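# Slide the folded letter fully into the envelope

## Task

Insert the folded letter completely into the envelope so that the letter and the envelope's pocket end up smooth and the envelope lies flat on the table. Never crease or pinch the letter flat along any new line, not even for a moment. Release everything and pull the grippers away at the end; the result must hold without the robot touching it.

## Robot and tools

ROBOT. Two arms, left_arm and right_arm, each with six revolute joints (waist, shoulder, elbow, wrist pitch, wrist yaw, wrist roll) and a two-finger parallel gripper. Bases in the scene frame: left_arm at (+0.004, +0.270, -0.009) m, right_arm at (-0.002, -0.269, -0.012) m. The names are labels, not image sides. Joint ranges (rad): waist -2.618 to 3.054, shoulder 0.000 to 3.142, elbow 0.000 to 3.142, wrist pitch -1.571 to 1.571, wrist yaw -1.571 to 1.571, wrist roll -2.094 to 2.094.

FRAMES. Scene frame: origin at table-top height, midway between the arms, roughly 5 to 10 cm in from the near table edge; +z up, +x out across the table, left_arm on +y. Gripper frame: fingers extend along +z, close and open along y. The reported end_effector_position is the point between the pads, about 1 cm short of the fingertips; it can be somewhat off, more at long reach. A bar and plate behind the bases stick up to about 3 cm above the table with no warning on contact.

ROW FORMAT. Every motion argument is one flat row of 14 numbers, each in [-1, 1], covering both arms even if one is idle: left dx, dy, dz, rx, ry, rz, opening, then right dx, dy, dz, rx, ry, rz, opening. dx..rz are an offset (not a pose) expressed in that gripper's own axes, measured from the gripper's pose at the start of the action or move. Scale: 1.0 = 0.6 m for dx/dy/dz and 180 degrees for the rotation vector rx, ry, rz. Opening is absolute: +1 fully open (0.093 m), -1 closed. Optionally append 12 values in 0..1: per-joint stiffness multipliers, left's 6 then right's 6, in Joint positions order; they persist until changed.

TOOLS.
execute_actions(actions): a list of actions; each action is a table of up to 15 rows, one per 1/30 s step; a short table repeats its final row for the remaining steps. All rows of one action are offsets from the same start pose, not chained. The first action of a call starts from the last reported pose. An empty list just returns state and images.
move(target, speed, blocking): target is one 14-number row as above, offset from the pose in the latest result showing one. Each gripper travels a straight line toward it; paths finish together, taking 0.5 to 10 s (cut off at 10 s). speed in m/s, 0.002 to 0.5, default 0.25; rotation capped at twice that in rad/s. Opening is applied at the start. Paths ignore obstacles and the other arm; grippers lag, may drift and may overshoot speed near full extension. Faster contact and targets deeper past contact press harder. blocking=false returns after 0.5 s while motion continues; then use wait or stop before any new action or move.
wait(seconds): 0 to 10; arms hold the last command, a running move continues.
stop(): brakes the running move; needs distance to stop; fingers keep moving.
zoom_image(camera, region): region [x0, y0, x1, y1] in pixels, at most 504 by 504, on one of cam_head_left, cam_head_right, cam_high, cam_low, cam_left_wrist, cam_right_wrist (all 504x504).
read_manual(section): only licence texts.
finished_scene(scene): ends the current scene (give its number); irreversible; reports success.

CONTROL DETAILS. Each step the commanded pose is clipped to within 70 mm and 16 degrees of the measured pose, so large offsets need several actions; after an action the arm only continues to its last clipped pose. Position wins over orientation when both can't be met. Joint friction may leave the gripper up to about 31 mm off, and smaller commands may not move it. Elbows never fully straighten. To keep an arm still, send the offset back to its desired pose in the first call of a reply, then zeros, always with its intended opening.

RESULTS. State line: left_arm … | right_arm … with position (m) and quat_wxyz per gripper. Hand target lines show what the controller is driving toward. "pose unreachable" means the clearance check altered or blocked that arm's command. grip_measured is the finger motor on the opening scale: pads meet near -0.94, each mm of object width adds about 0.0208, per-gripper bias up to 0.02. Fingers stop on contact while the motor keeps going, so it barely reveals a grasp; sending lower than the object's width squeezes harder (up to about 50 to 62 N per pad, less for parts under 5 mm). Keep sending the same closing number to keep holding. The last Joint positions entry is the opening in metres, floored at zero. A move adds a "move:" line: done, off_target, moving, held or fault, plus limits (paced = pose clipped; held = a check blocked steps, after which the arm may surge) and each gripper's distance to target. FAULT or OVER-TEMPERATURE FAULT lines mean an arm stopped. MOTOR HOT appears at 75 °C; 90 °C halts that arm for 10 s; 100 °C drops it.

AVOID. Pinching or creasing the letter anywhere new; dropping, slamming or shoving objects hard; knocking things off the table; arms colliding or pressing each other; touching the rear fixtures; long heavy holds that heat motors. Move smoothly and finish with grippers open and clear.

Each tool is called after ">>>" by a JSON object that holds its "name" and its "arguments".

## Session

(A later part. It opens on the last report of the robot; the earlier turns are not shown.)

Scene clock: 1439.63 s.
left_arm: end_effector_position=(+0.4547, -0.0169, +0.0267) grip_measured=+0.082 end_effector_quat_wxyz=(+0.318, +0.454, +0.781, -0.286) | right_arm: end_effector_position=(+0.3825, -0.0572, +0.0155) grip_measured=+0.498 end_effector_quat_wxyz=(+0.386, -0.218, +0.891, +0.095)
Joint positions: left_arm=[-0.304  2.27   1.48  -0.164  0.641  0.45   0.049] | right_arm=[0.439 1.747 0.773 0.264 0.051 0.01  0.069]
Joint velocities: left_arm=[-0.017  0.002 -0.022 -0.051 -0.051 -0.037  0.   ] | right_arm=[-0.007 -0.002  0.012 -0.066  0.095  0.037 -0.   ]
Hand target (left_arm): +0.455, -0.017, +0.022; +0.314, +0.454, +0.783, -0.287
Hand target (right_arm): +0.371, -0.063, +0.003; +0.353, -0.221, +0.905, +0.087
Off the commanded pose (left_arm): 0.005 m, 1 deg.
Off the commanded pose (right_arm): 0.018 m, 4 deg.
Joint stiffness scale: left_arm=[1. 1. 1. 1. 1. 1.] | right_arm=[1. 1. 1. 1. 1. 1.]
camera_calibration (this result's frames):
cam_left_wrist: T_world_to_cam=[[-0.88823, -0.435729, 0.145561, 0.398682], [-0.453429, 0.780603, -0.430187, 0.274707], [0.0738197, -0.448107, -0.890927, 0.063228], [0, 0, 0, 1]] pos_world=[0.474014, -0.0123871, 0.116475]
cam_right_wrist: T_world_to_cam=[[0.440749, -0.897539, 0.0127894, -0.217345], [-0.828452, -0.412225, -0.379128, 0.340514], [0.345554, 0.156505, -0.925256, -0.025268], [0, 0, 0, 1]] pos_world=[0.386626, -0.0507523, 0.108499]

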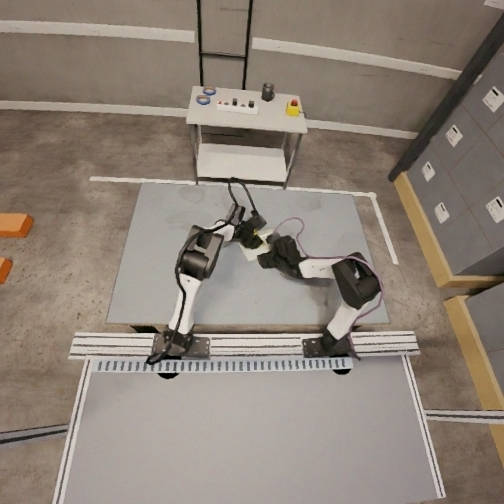

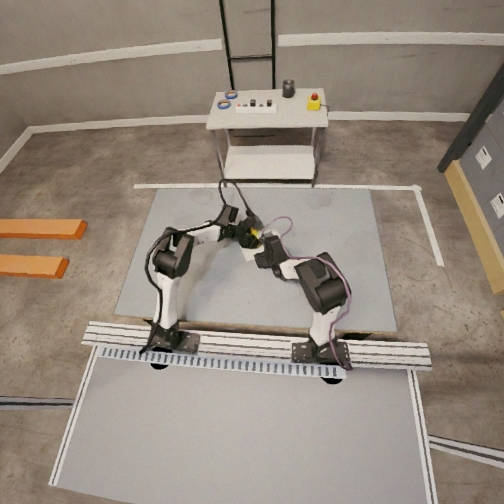

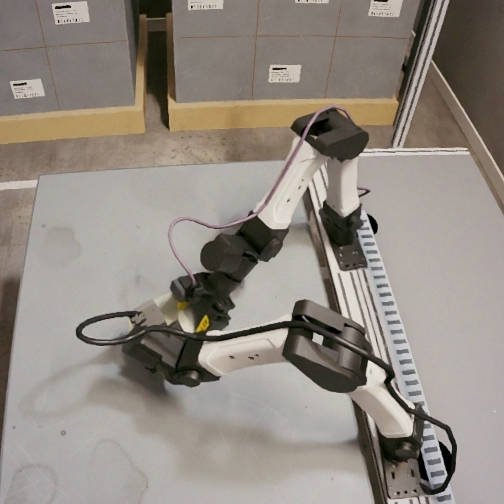

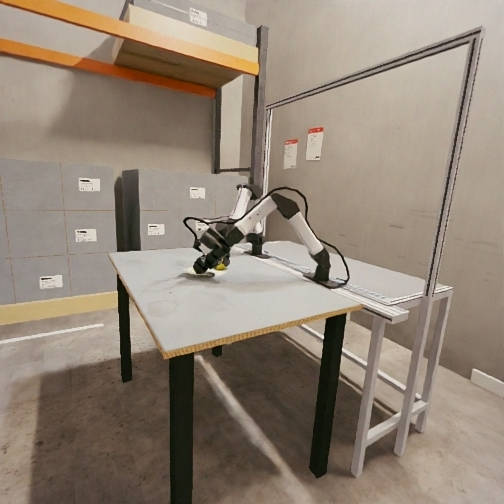

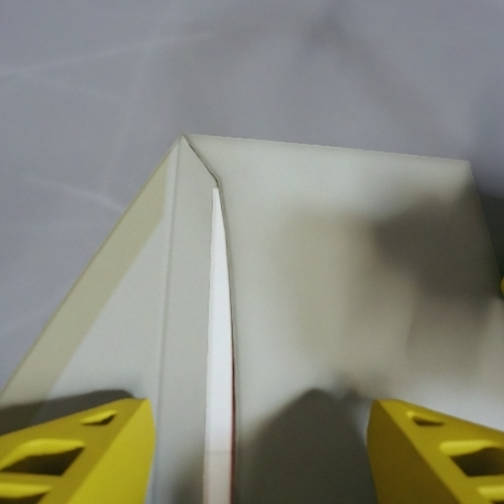

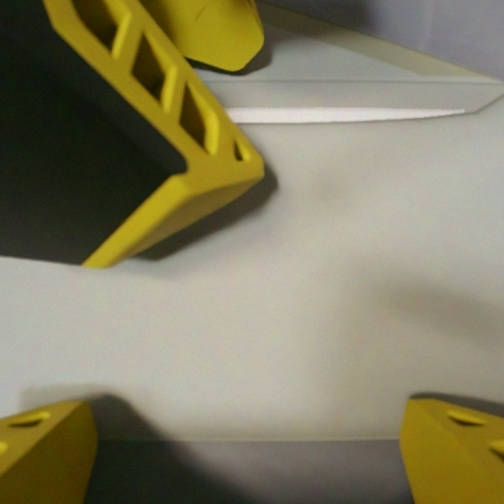

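>>> {"name": "execute_actions", "arguments": {"actions": [[[0.004,-0.002,0,0.0014,0.003,-0.0024,0.06,0.03,0,-0.0012,0,0.024,0,0.5],[0.008,-0.0039,0,0.0028,0.0058,-0.0048,0.04,0.03,0,-0.0012,0,0.024,0,0.5],[0.012,-0.0058,0,0.0042,0.0088,-0.0073,0.02,0.03,0,-0.0012,0,0.024,0,0.5],[0.016,-0.0077,0,0.0056,0.0117,-0.0097,0.0,0.03,0,-0.0012,0,0.024,0,0.5],[0.02,-0.0097,0,0.007,0.0146,-0.0121,-0.02,0.03,0,-0.0012,0,0.024,0,0.5],[0.0235,-0.0113,0,0.0083,0.0172,-0.0143,-0.04,0.03,0,-0.0012,0,0.024,0,0.5],[0.0267,-0.0129,0,0.0094,0.0195,-0.0162,-0.06,0.03,0,-0.0012,0,0.024,0,0.5],[0.0267,-0.0129,0,0.0094,0.0195,-0.0162,-0.08,0.03,0,-0.0012,0,0.024,0,0.5],[0.0267,-0.0129,0,0.0094,0.0195,-0.0162,-0.1,0.03,0,-0.0012,0,0.024,0,0.5]]]}}

Scene clock: 1446.10 s.
left_arm: end_effector_position=(+0.4487, -0.0145, +0.0218) grip_measured=-0.097 end_effector_quat_wxyz=(+0.301, +0.452, +0.789, -0.289) | right_arm: end_effector_position=(+0.3825, -0.0572, +0.0154) grip_measured=+0.498 end_effector_quat_wxyz=(+0.386, -0.218, +0.891, +0.095)
Joint positions: left_arm=[-0.304  2.27   1.48  -0.203  0.641  0.45   0.041] | right_arm=[0.439 1.747 0.773 0.263 0.051 0.01  0.069]
Joint velocities: left_arm=[-0.027 -0.002  0.007 -0.022 -0.037 -0.007 -0.001] | right_arm=[-0.007 -0.002  0.012 -0.022 -0.066 -0.125  0.   ]
Hand target (left_arm): +0.442, -0.012, +0.016; +0.281, +0.447, +0.798, -0.292
Hand target (right_arm): +0.371, -0.063, +0.003; +0.353, -0.221, +0.905, +0.087
Off the commanded pose (left_arm): 0.010 m, 3 deg.
Off the commanded pose (right_arm): 0.018 m, 4 deg.
Joint stiffness scale: left_arm=[1. 1. 1. 1. 1. 1.] | right_arm=[1. 1. 1. 1. 1. 1.]
camera_calibration (this result's frames):
cam_left_wrist: T_world_to_cam=[[-0.882487, -0.438024, 0.171323, 0.391884], [-0.468507, 0.786561, -0.402272, 0.274234], [0.041449, -0.435266, -0.899347, 0.0753165], [0, 0, 0, 1]] pos_world=[0.471192, -0.0112643, 0.110914]
cam_right_wrist: T_world_to_cam=[[0.440763, -0.897532, 0.0128154, -0.217352], [-0.828572, -0.412307, -0.378776, 0.340466], [0.345247, 0.156332, -0.9254, -0.0251967], [0, 0, 0, 1]] pos_world=[0.386601, -0.0507645, 0.108429]

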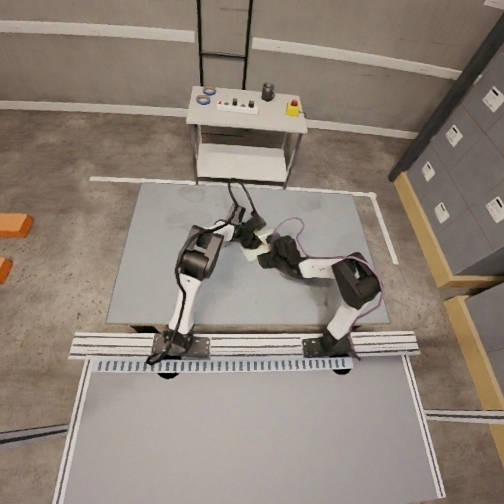

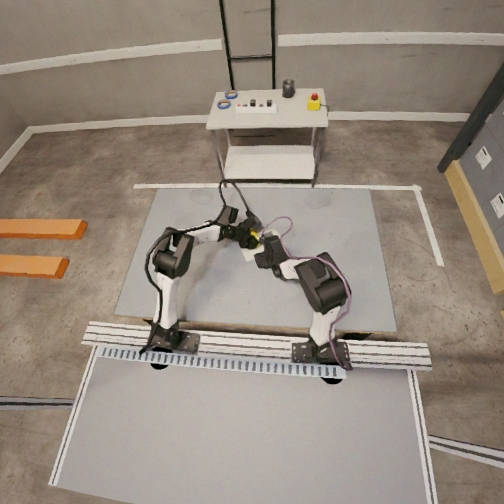

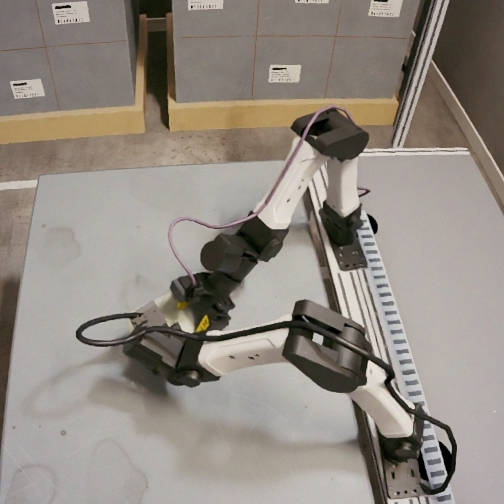

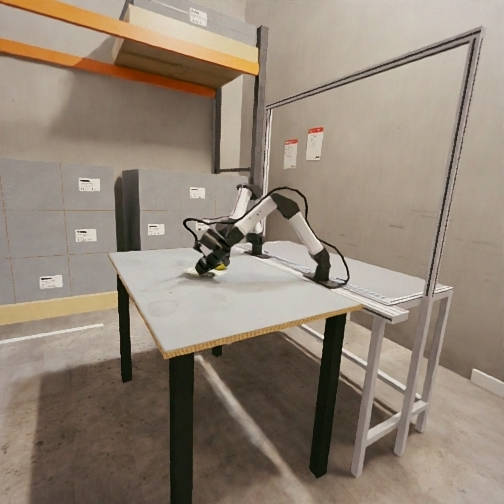

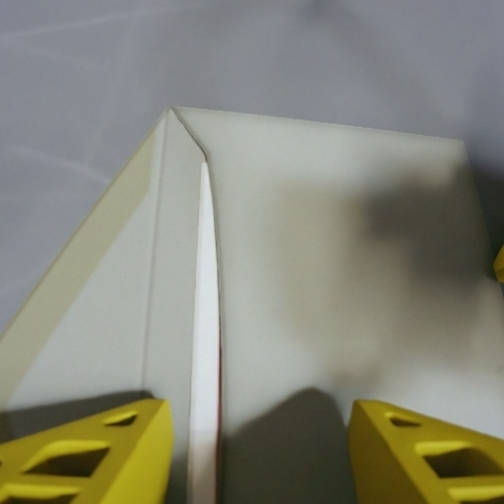

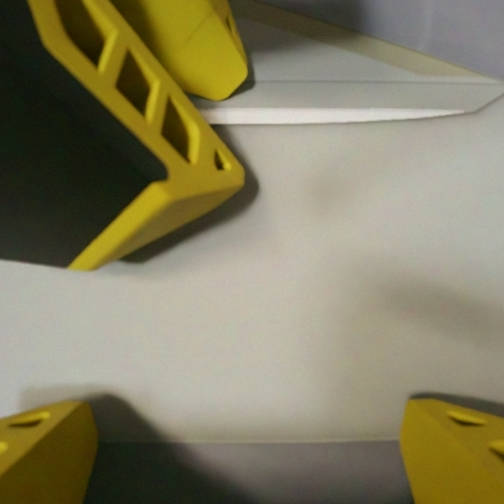

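>>> {"name": "execute_actions", "arguments": {"actions": [[[0.0146,-0.007,0,0.0051,0.0106,-0.0088,-0.12,0.03,0,-0.0012,0,0.024,0,0.5],[0.0146,-0.007,0,0.0051,0.0106,-0.0088,-0.14,0.03,0,-0.0012,0,0.024,0,0.5],[0.0146,-0.007,0,0.0051,0.0106,-0.0088,-0.16,0.03,0,-0.0012,0,0.024,0,0.5],[0.0146,-0.007,0,0.0051,0.0106,-0.0088,-0.18,0.03,0,-0.0012,0,0.024,0,0.5],[0.0146,-0.007,0,0.0051,0.0106,-0.0088,-0.2,0.03,0,-0.0012,0,0.024,0,0.5],[0.0146,-0.007,0,0.0051,0.0106,-0.0088,-0.215,0.03,0,-0.0012,0,0.024,0,0.5],[0.0146,-0.007,0,0.0051,0.0106,-0.0088,-0.23,0.03,0,-0.0012,0,0.024,0,0.5],[0.0146,-0.007,0,0.0051,0.0106,-0.0088,-0.24,0.03,0,-0.0012,0,0.024,0,0.5],[0.0146,-0.007,0,0.0051,0.0106,-0.0088,-0.25,0.03,0,-0.0012,0,0.024,0,0.5],[0.0146,-0.007,0,0.0051,0.0106,-0.0088,-0.26,0.03,0,-0.0012,0,0.024,0,0.5],[0.0146,-0.007,0,0.0051,0.0106,-0.0088,-0.27,0.03,0,-0.0012,0,0.024,0,0.5],[0.0146,-0.007,0,0.0051,0.0106,-0.0088,-0.28,0.03,0,-0.0012,0,0.024,0,0.5],[0.0146,-0.007,0,0.0051,0.0106,-0.0088,-0.29,0.03,0,-0.0012,0,0.024,0,0.5],[0.0146,-0.007,0,0.0051,0.0106,-0.0088,-0.3,0.03,0,-0.0012,0,0.024,0,0.5]]]}}

Scene clock: 1457.37 s.
left_arm: end_effector_position=(+0.4479, -0.0142, +0.0213) grip_measured=-0.297 end_effector_quat_wxyz=(+0.299, +0.451, +0.790, -0.289) | right_arm: end_effector_position=(+0.3825, -0.0572, +0.0154) grip_measured=+0.498 end_effector_quat_wxyz=(+0.386, -0.218, +0.891, +0.095)
Joint positions: left_arm=[-0.304  2.27   1.48  -0.207  0.641  0.45   0.031] | right_arm=[0.439 1.747 0.773 0.263 0.051 0.01  0.069]
Joint velocities: left_arm=[-0.002 -0.007  0.012 -0.051  0.037  0.007 -0.001] | right_arm=[-0.007  0.007  0.002 -0.051 -0.081 -0.007 -0.   ]
Hand target (left_arm): +0.441, -0.012, +0.016; +0.280, +0.447, +0.798, -0.292
Hand target (right_arm): +0.371, -0.063, +0.003; +0.353, -0.222, +0.905, +0.087
Off the commanded pose (left_arm): 0.009 m, 2 deg.
Off the commanded pose (right_arm): 0.018 m, 4 deg.
Joint stiffness scale: left_arm=[1. 1. 1. 1. 1. 1.] | right_arm=[1. 1. 1. 1. 1. 1.]
camera_calibration (this result's frames):
cam_left_wrist: T_world_to_cam=[[-0.88175, -0.438319, 0.174338, 0.391068], [-0.470214, 0.787235, -0.398947, 0.274149], [0.0376213, -0.433748, -0.900248, 0.0767279], [0, 0, 0, 1]] pos_world=[0.470847, -0.011127, 0.110267]
cam_right_wrist: T_world_to_cam=[[0.440763, -0.897532, 0.0128154, -0.217352], [-0.828572, -0.412307, -0.378776, 0.340466], [0.345247, 0.156332, -0.9254, -0.0251967], [0, 0, 0, 1]] pos_world=[0.386601, -0.0507645, 0.108429]

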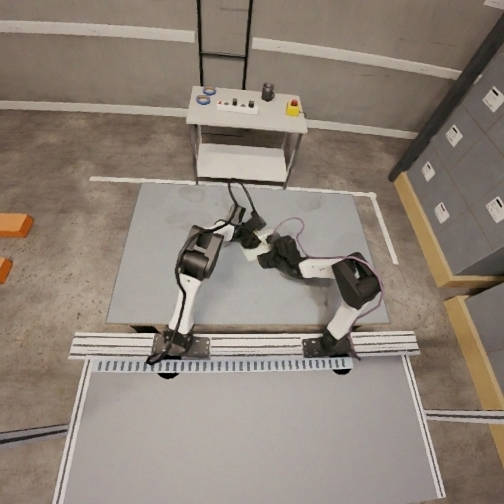

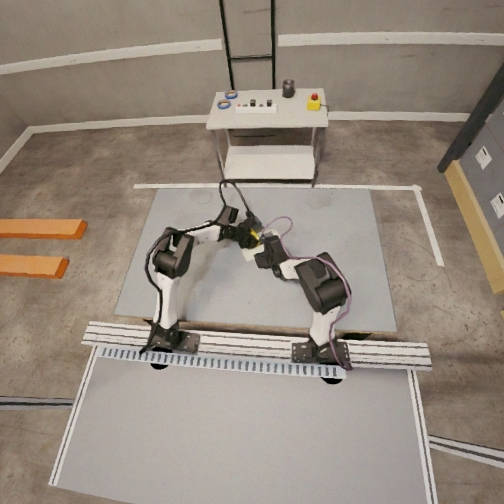

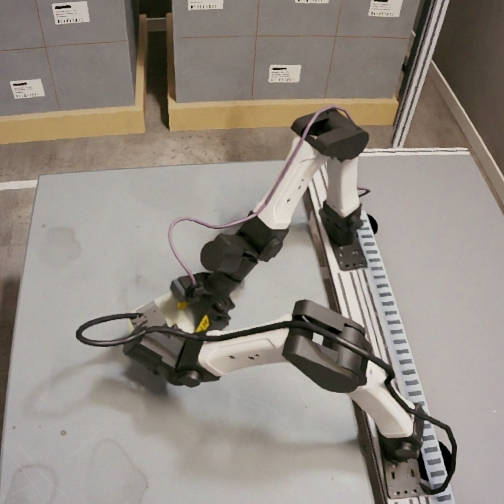

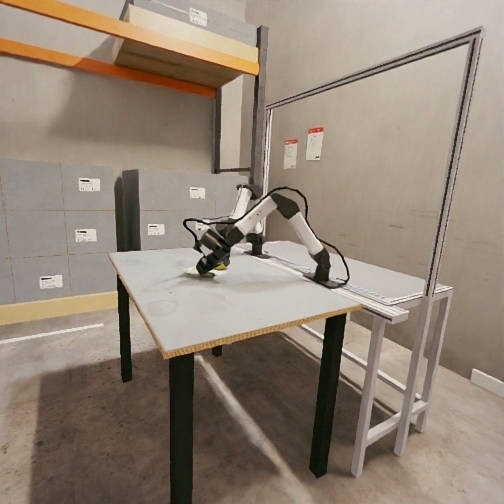

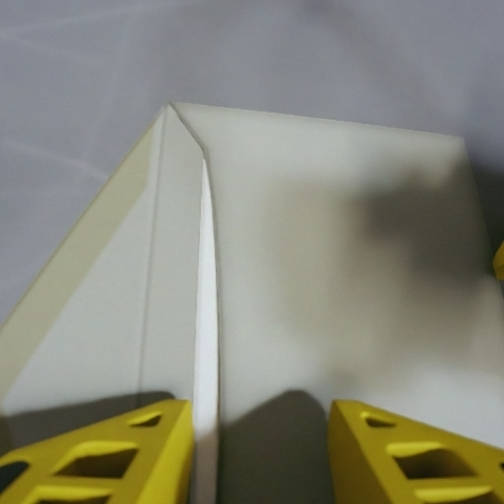

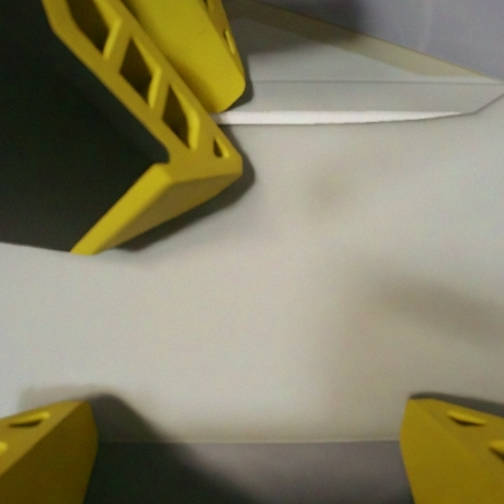

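>>> {"name": "execute_actions", "arguments": {"actions": [[[0.0146,-0.007,0,0.0051,0.0106,-0.0088,-0.305,0.03,0,-0.0012,0,0.024,0,0.5],[0.0146,-0.007,0,0.0051,0.0106,-0.0088,-0.31,0.03,0,-0.0012,0,0.024,0,0.5],[0.0146,-0.007,0,0.0051,0.0106,-0.0088,-0.315,0.03,0,-0.0012,0,0.024,0,0.5],[0.0146,-0.007,0,0.0051,0.0106,-0.0088,-0.32,0.03,0,-0.0012,0,0.024,0,0.5],[0.0146,-0.007,0,0.0051,0.0106,-0.0088,-0.325,0.03,0,-0.0012,0,0.024,0,0.5],[0.0146,-0.007,0,0.0051,0.0106,-0.0088,-0.33,0.03,0,-0.0012,0,0.024,0,0.5],[0.0146,-0.007,0,0.0051,0.0106,-0.0088,-0.335,0.03,0,-0.0012,0,0.024,0,0.5],[0.0146,-0.007,0,0.0051,0.0106,-0.0088,-0.34,0.03,0,-0.0012,0,0.024,0,0.5],[0.0146,-0.007,0,0.0051,0.0106,-0.0088,-0.345,0.03,0,-0.0012,0,0.024,0,0.5],[0.0146,-0.007,0,0.0051,0.0106,-0.0088,-0.35,0.03,0,-0.0012,0,0.024,0,0.5]]]}}

Scene clock: 1468.20 s.
left_arm: end_effector_position=(+0.4477, -0.0141, +0.0211) grip_measured=-0.347 end_effector_quat_wxyz=(+0.298, +0.451, +0.790, -0.289) | right_arm: end_effector_position=(+0.3825, -0.0572, +0.0154) grip_measured=+0.498 end_effector_quat_wxyz=(+0.386, -0.218, +0.891, +0.095)
Joint positions: left_arm=[-0.304  2.27   1.48  -0.209  0.641  0.45   0.029] | right_arm=[0.439 1.747 0.773 0.263 0.051 0.01  0.069]
Joint velocities: left_arm=[ 0.002  0.017  0.002  0.037  0.007 -0.037 -0.002] | right_arm=[ 0.002  0.007 -0.002 -0.051 -0.037 -0.037 -0.001]
Hand target (left_arm): +0.441, -0.011, +0.016; +0.278, +0.447, +0.798, -0.292
Hand target (right_arm): +0.371, -0.063, +0.003; +0.353, -0.222, +0.905, +0.087
Off the commanded pose (left_arm): 0.009 m, 3 deg.
Off the commanded pose (right_arm): 0.018 m, 4 deg.
Joint stiffness scale: left_arm=[1. 1. 1. 1. 1. 1.] | right_arm=[1. 1. 1. 1. 1. 1.]
camera_calibration (this result's frames):
cam_left_wrist: T_world_to_cam=[[-0.881501, -0.438418, 0.175342, 0.390795], [-0.47078, 0.787459, -0.397837, 0.27412], [0.0363446, -0.433242, -0.900545, 0.0771978], [0, 0, 0, 1]] pos_world=[0.470731, -0.0110809, 0.110052]
cam_right_wrist: T_world_to_cam=[[0.440763, -0.897532, 0.0128154, -0.217352], [-0.828572, -0.412307, -0.378776, 0.340466], [0.345247, 0.156332, -0.9254, -0.0251967], [0, 0, 0, 1]] pos_world=[0.386601, -0.0507645, 0.108429]

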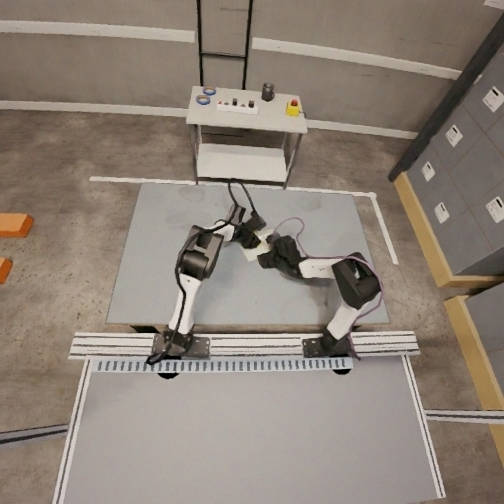

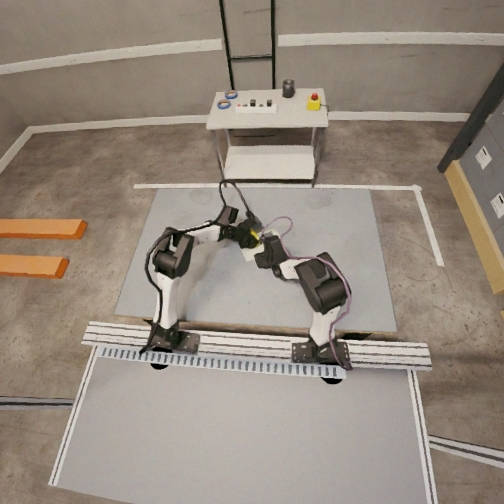

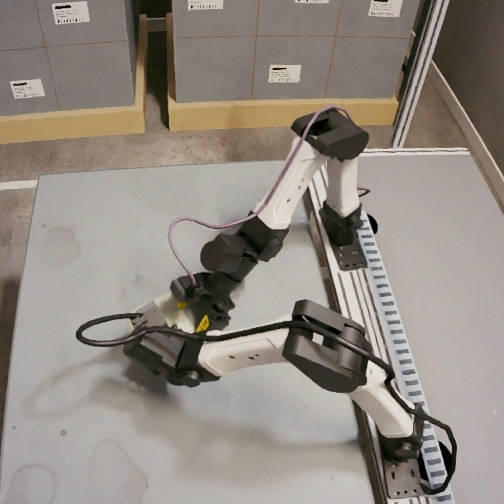

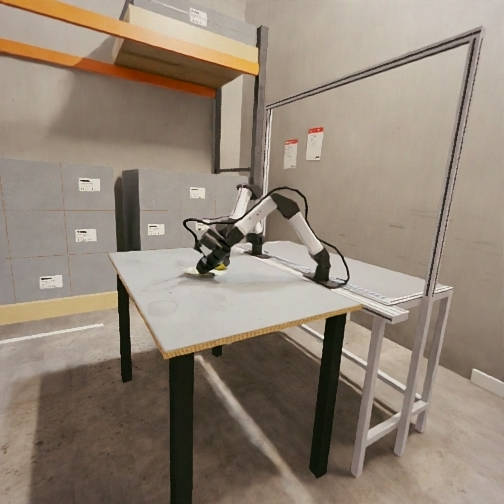

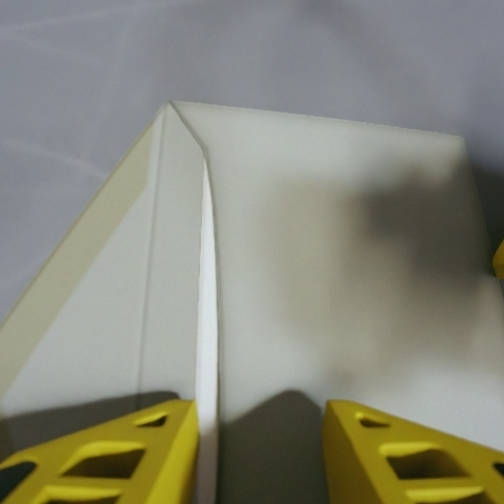

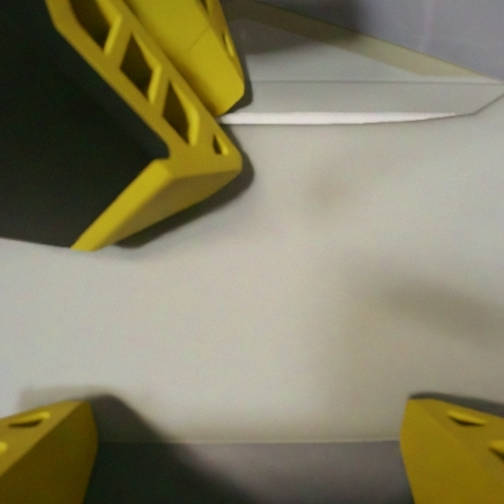

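>>> {"name": "execute_actions", "arguments": {"actions": [[[0,0,0,0,0,0,-0.33,0.02,0,0,0,0.016,0,0.5],[-0.005,0.0024,0,-0.0017,-0.0036,0.003,-0.31,0.01,0,-0.005,0,0.008,0,0.5],[-0.01,0.0048,0,-0.0035,-0.0073,0.006,-0.3,0,0,-0.01,0,0,0,0.5],[-0.015,0.0072,0,-0.0052,-0.011,0.009,-0.3,0,0,-0.02,0,0,0,0.5],[-0.02,0.0096,0,-0.007,-0.0146,0.012,-0.3,0,0,-0.03,0,0,0,0.5],[-0.025,0.012,0,-0.0087,-0.018,0.015,-0.3,0,0,-0.04,0,0,0,0.5],[-0.03,0.0145,0,-0.0105,-0.022,0.018,-0.3,0,0,-0.05,0,0,0,0.5],[-0.03,0.0145,0,-0.0105,-0.022,0.018,-0.3,0,0,-0.06,0,0,0,0.5]]]}}

>>> {"name": "move", "arguments": {"target": [-0.05,0,-0.33,0,0,0,-0.3,0,-0.1,-0.25,0,0,0,0.5], "speed": 0.25}}

Scene clock: 1473.17 s.
left_arm: end_effector_position=(+0.4574, -0.0181, +0.0291) grip_measured=-0.302 end_effector_quat_wxyz=(+0.326, +0.456, +0.777, -0.286) | right_arm: end_effector_position=(+0.3737, -0.0636, +0.0539) grip_measured=+0.498 end_effector_quat_wxyz=(+0.411, -0.214, +0.880, +0.102)
Joint positions: left_arm=[-0.304  2.27   1.48  -0.146  0.642  0.45   0.031] | right_arm=[0.439 1.596 0.74  0.202 0.051 0.01  0.069]
Joint velocities: left_arm=[ 0.007  0.007 -0.002  0.051 -0.007 -0.007  0.001] | right_arm=[-0.012 -0.012  0.017 -0.037  0.022 -0.007  0.001]
Hand target (left_arm): +0.463, -0.020, +0.033; +0.340, +0.459, +0.771, -0.283
Hand target (right_arm): +0.360, -0.069, +0.040; +0.386, -0.219, +0.891, +0.095
Off the commanded pose (left_arm): 0.007 m, 2 deg.
Off the commanded pose (right_arm): 0.021 m, 3 deg.
Joint stiffness scale: left_arm=[1. 1. 1. 1. 1. 1.] | right_arm=[1. 1. 1. 1. 1. 1.]
camera_calibration (this result's frames):
cam_left_wrist: T_world_to_cam=[[-0.890741, -0.434295, 0.134048, 0.401689], [-0.445869, 0.777693, -0.443165, 0.274707], [0.0882159, -0.454513, -0.886361, 0.0578026], [0, 0, 0, 1]] pos_world=[0.475185, -0.0129142, 0.119129]
cam_right_wrist: T_world_to_cam=[[0.43878, -0.898551, 0.00887824, -0.218782], [-0.809322, -0.399463, -0.430613, 0.341536], [0.390474, 0.181759, -0.902493, -0.0020934], [0, 0, 0, 1]] pos_world=[0.373227, -0.0597753, 0.147123]

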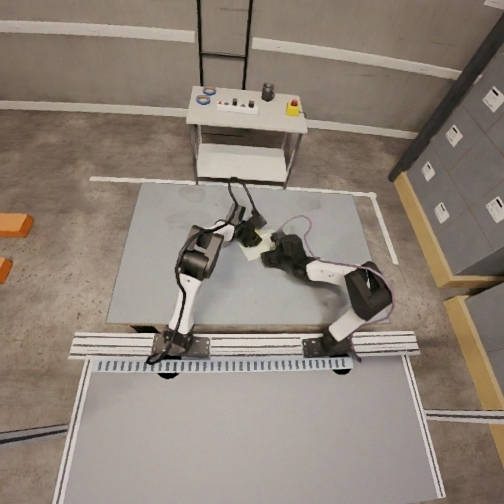

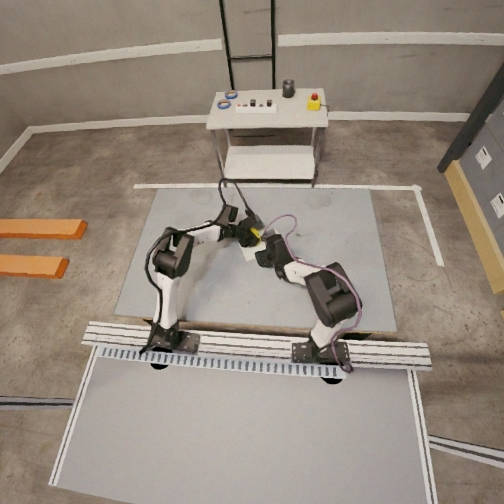

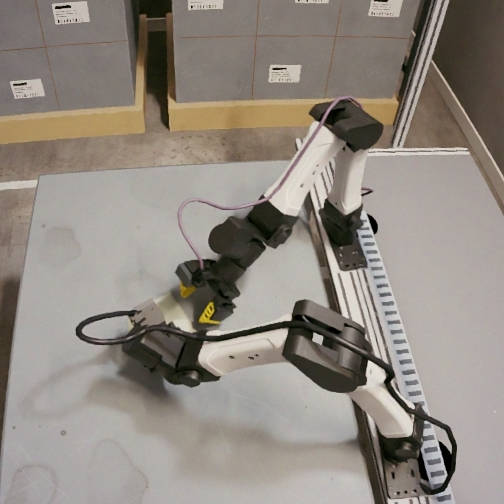

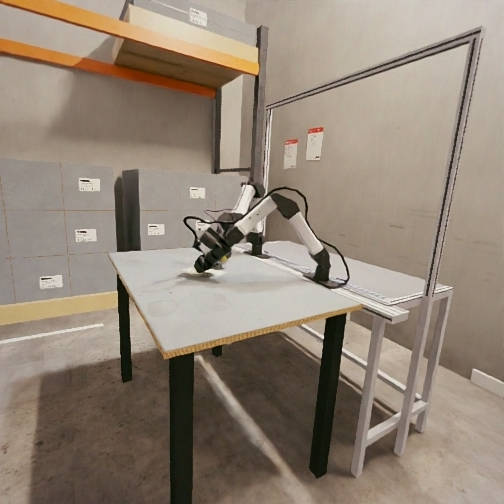

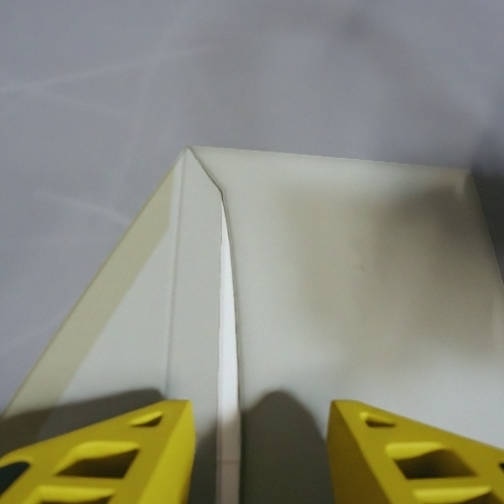

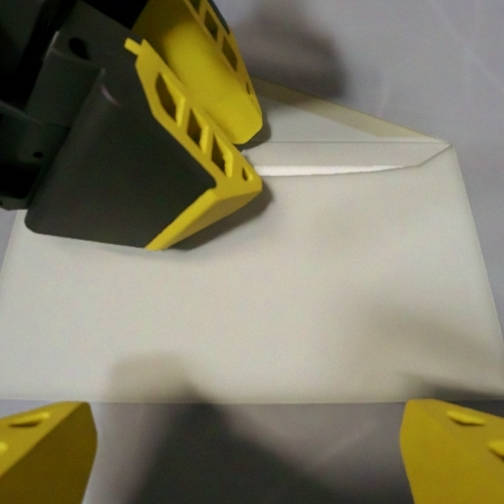

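Scene clock: 1474.73 s.
left_arm: end_effector_position=(+0.4130, +0.1106, +0.1610) grip_measured=-0.302 end_effector_quat_wxyz=(+0.313, +0.449, +0.786, -0.288) | right_arm: end_effector_position=(+0.3010, -0.1671, +0.1423) grip_measured=+0.498 end_effector_quat_wxyz=(+0.407, -0.211, +0.883, +0.099)
Joint positions: left_arm=[-0.032  1.893  1.518 -0.791  0.772  0.751  0.031] | right_arm=[ 0.161  0.971  0.682 -0.384 -0.161 -0.156  0.069]
Joint velocities: left_arm=[ 0.007 -0.002 -0.002  0.081  0.051 -0.007 -0.   ] | right_arm=[-0.012  0.007 -0.007 -0.007  0.051 -0.037 -0.001]
Hand target (left_arm): +0.416, +0.110, +0.175; +0.328, +0.455, +0.777, -0.287
Hand target (right_arm): +0.300, -0.168, +0.150; +0.412, -0.215, +0.880, +0.101
Off the commanded pose (left_arm): 0.016 m, 2 deg.
Off the commanded pose (right_arm): 0.008 m, 1 deg.
Joint stiffness scale: left_arm=[1. 1. 1. 1. 1. 1.] | right_arm=[1. 1. 1. 1. 1. 1.]
move: off_target (left_arm)
camera_calibration (this result's frames):
cam_left_wrist: T_world_to_cam=[[-0.882026, -0.443848, 0.158205, 0.393948], [-0.466787, 0.777201, -0.421982, 0.218585], [0.064339, -0.446047, -0.892694, 0.247067], [0, 0, 0, 1]] pos_world=[0.433609, 0.115172, 0.25047]
cam_right_wrist: T_world_to_cam=[[0.43121, -0.902206, 0.00907633, -0.279045], [-0.816643, -0.394553, -0.421215, 0.281157], [0.383604, 0.17422, -0.906915, 0.126341], [0, 0, 0, 1]] pos_world=[0.301467, -0.162836, 0.235541]

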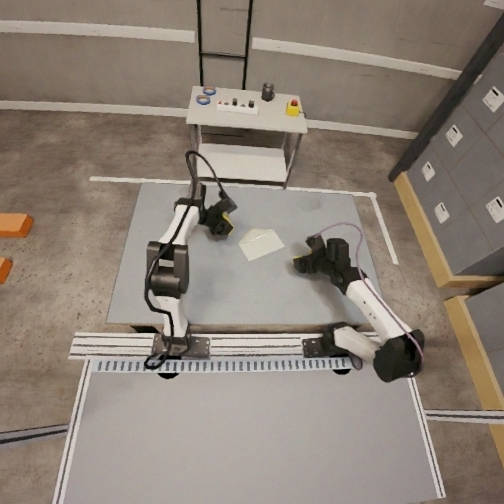

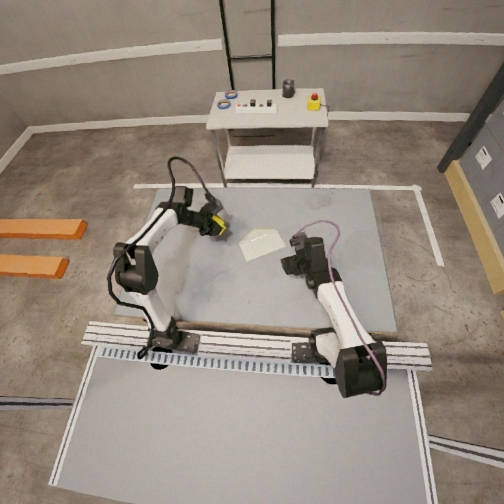

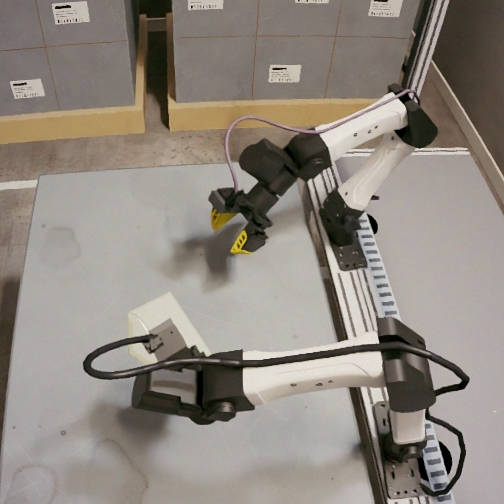

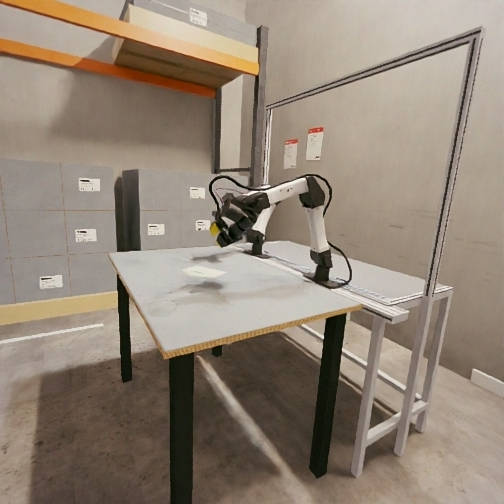

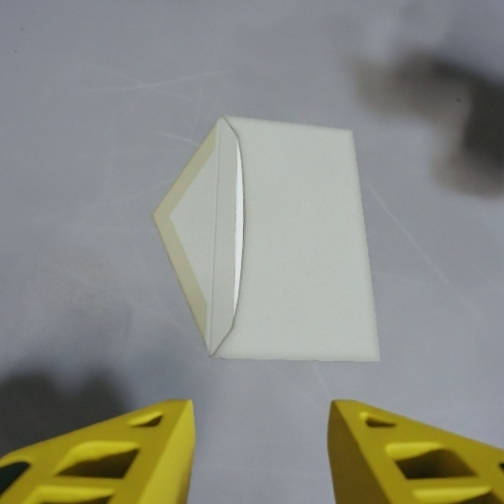

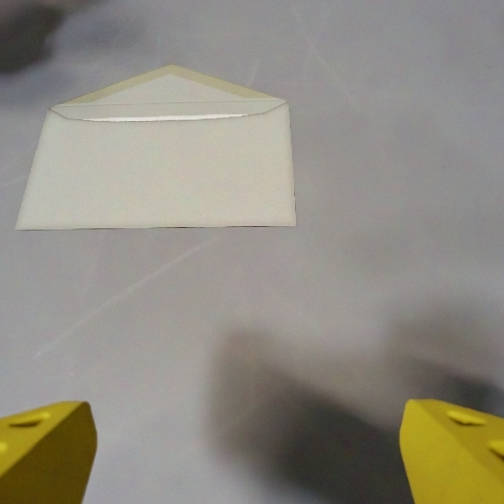

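>>> {"name": "finished_scene", "arguments": {"scene": 1}}

The scene is finished: the task was done.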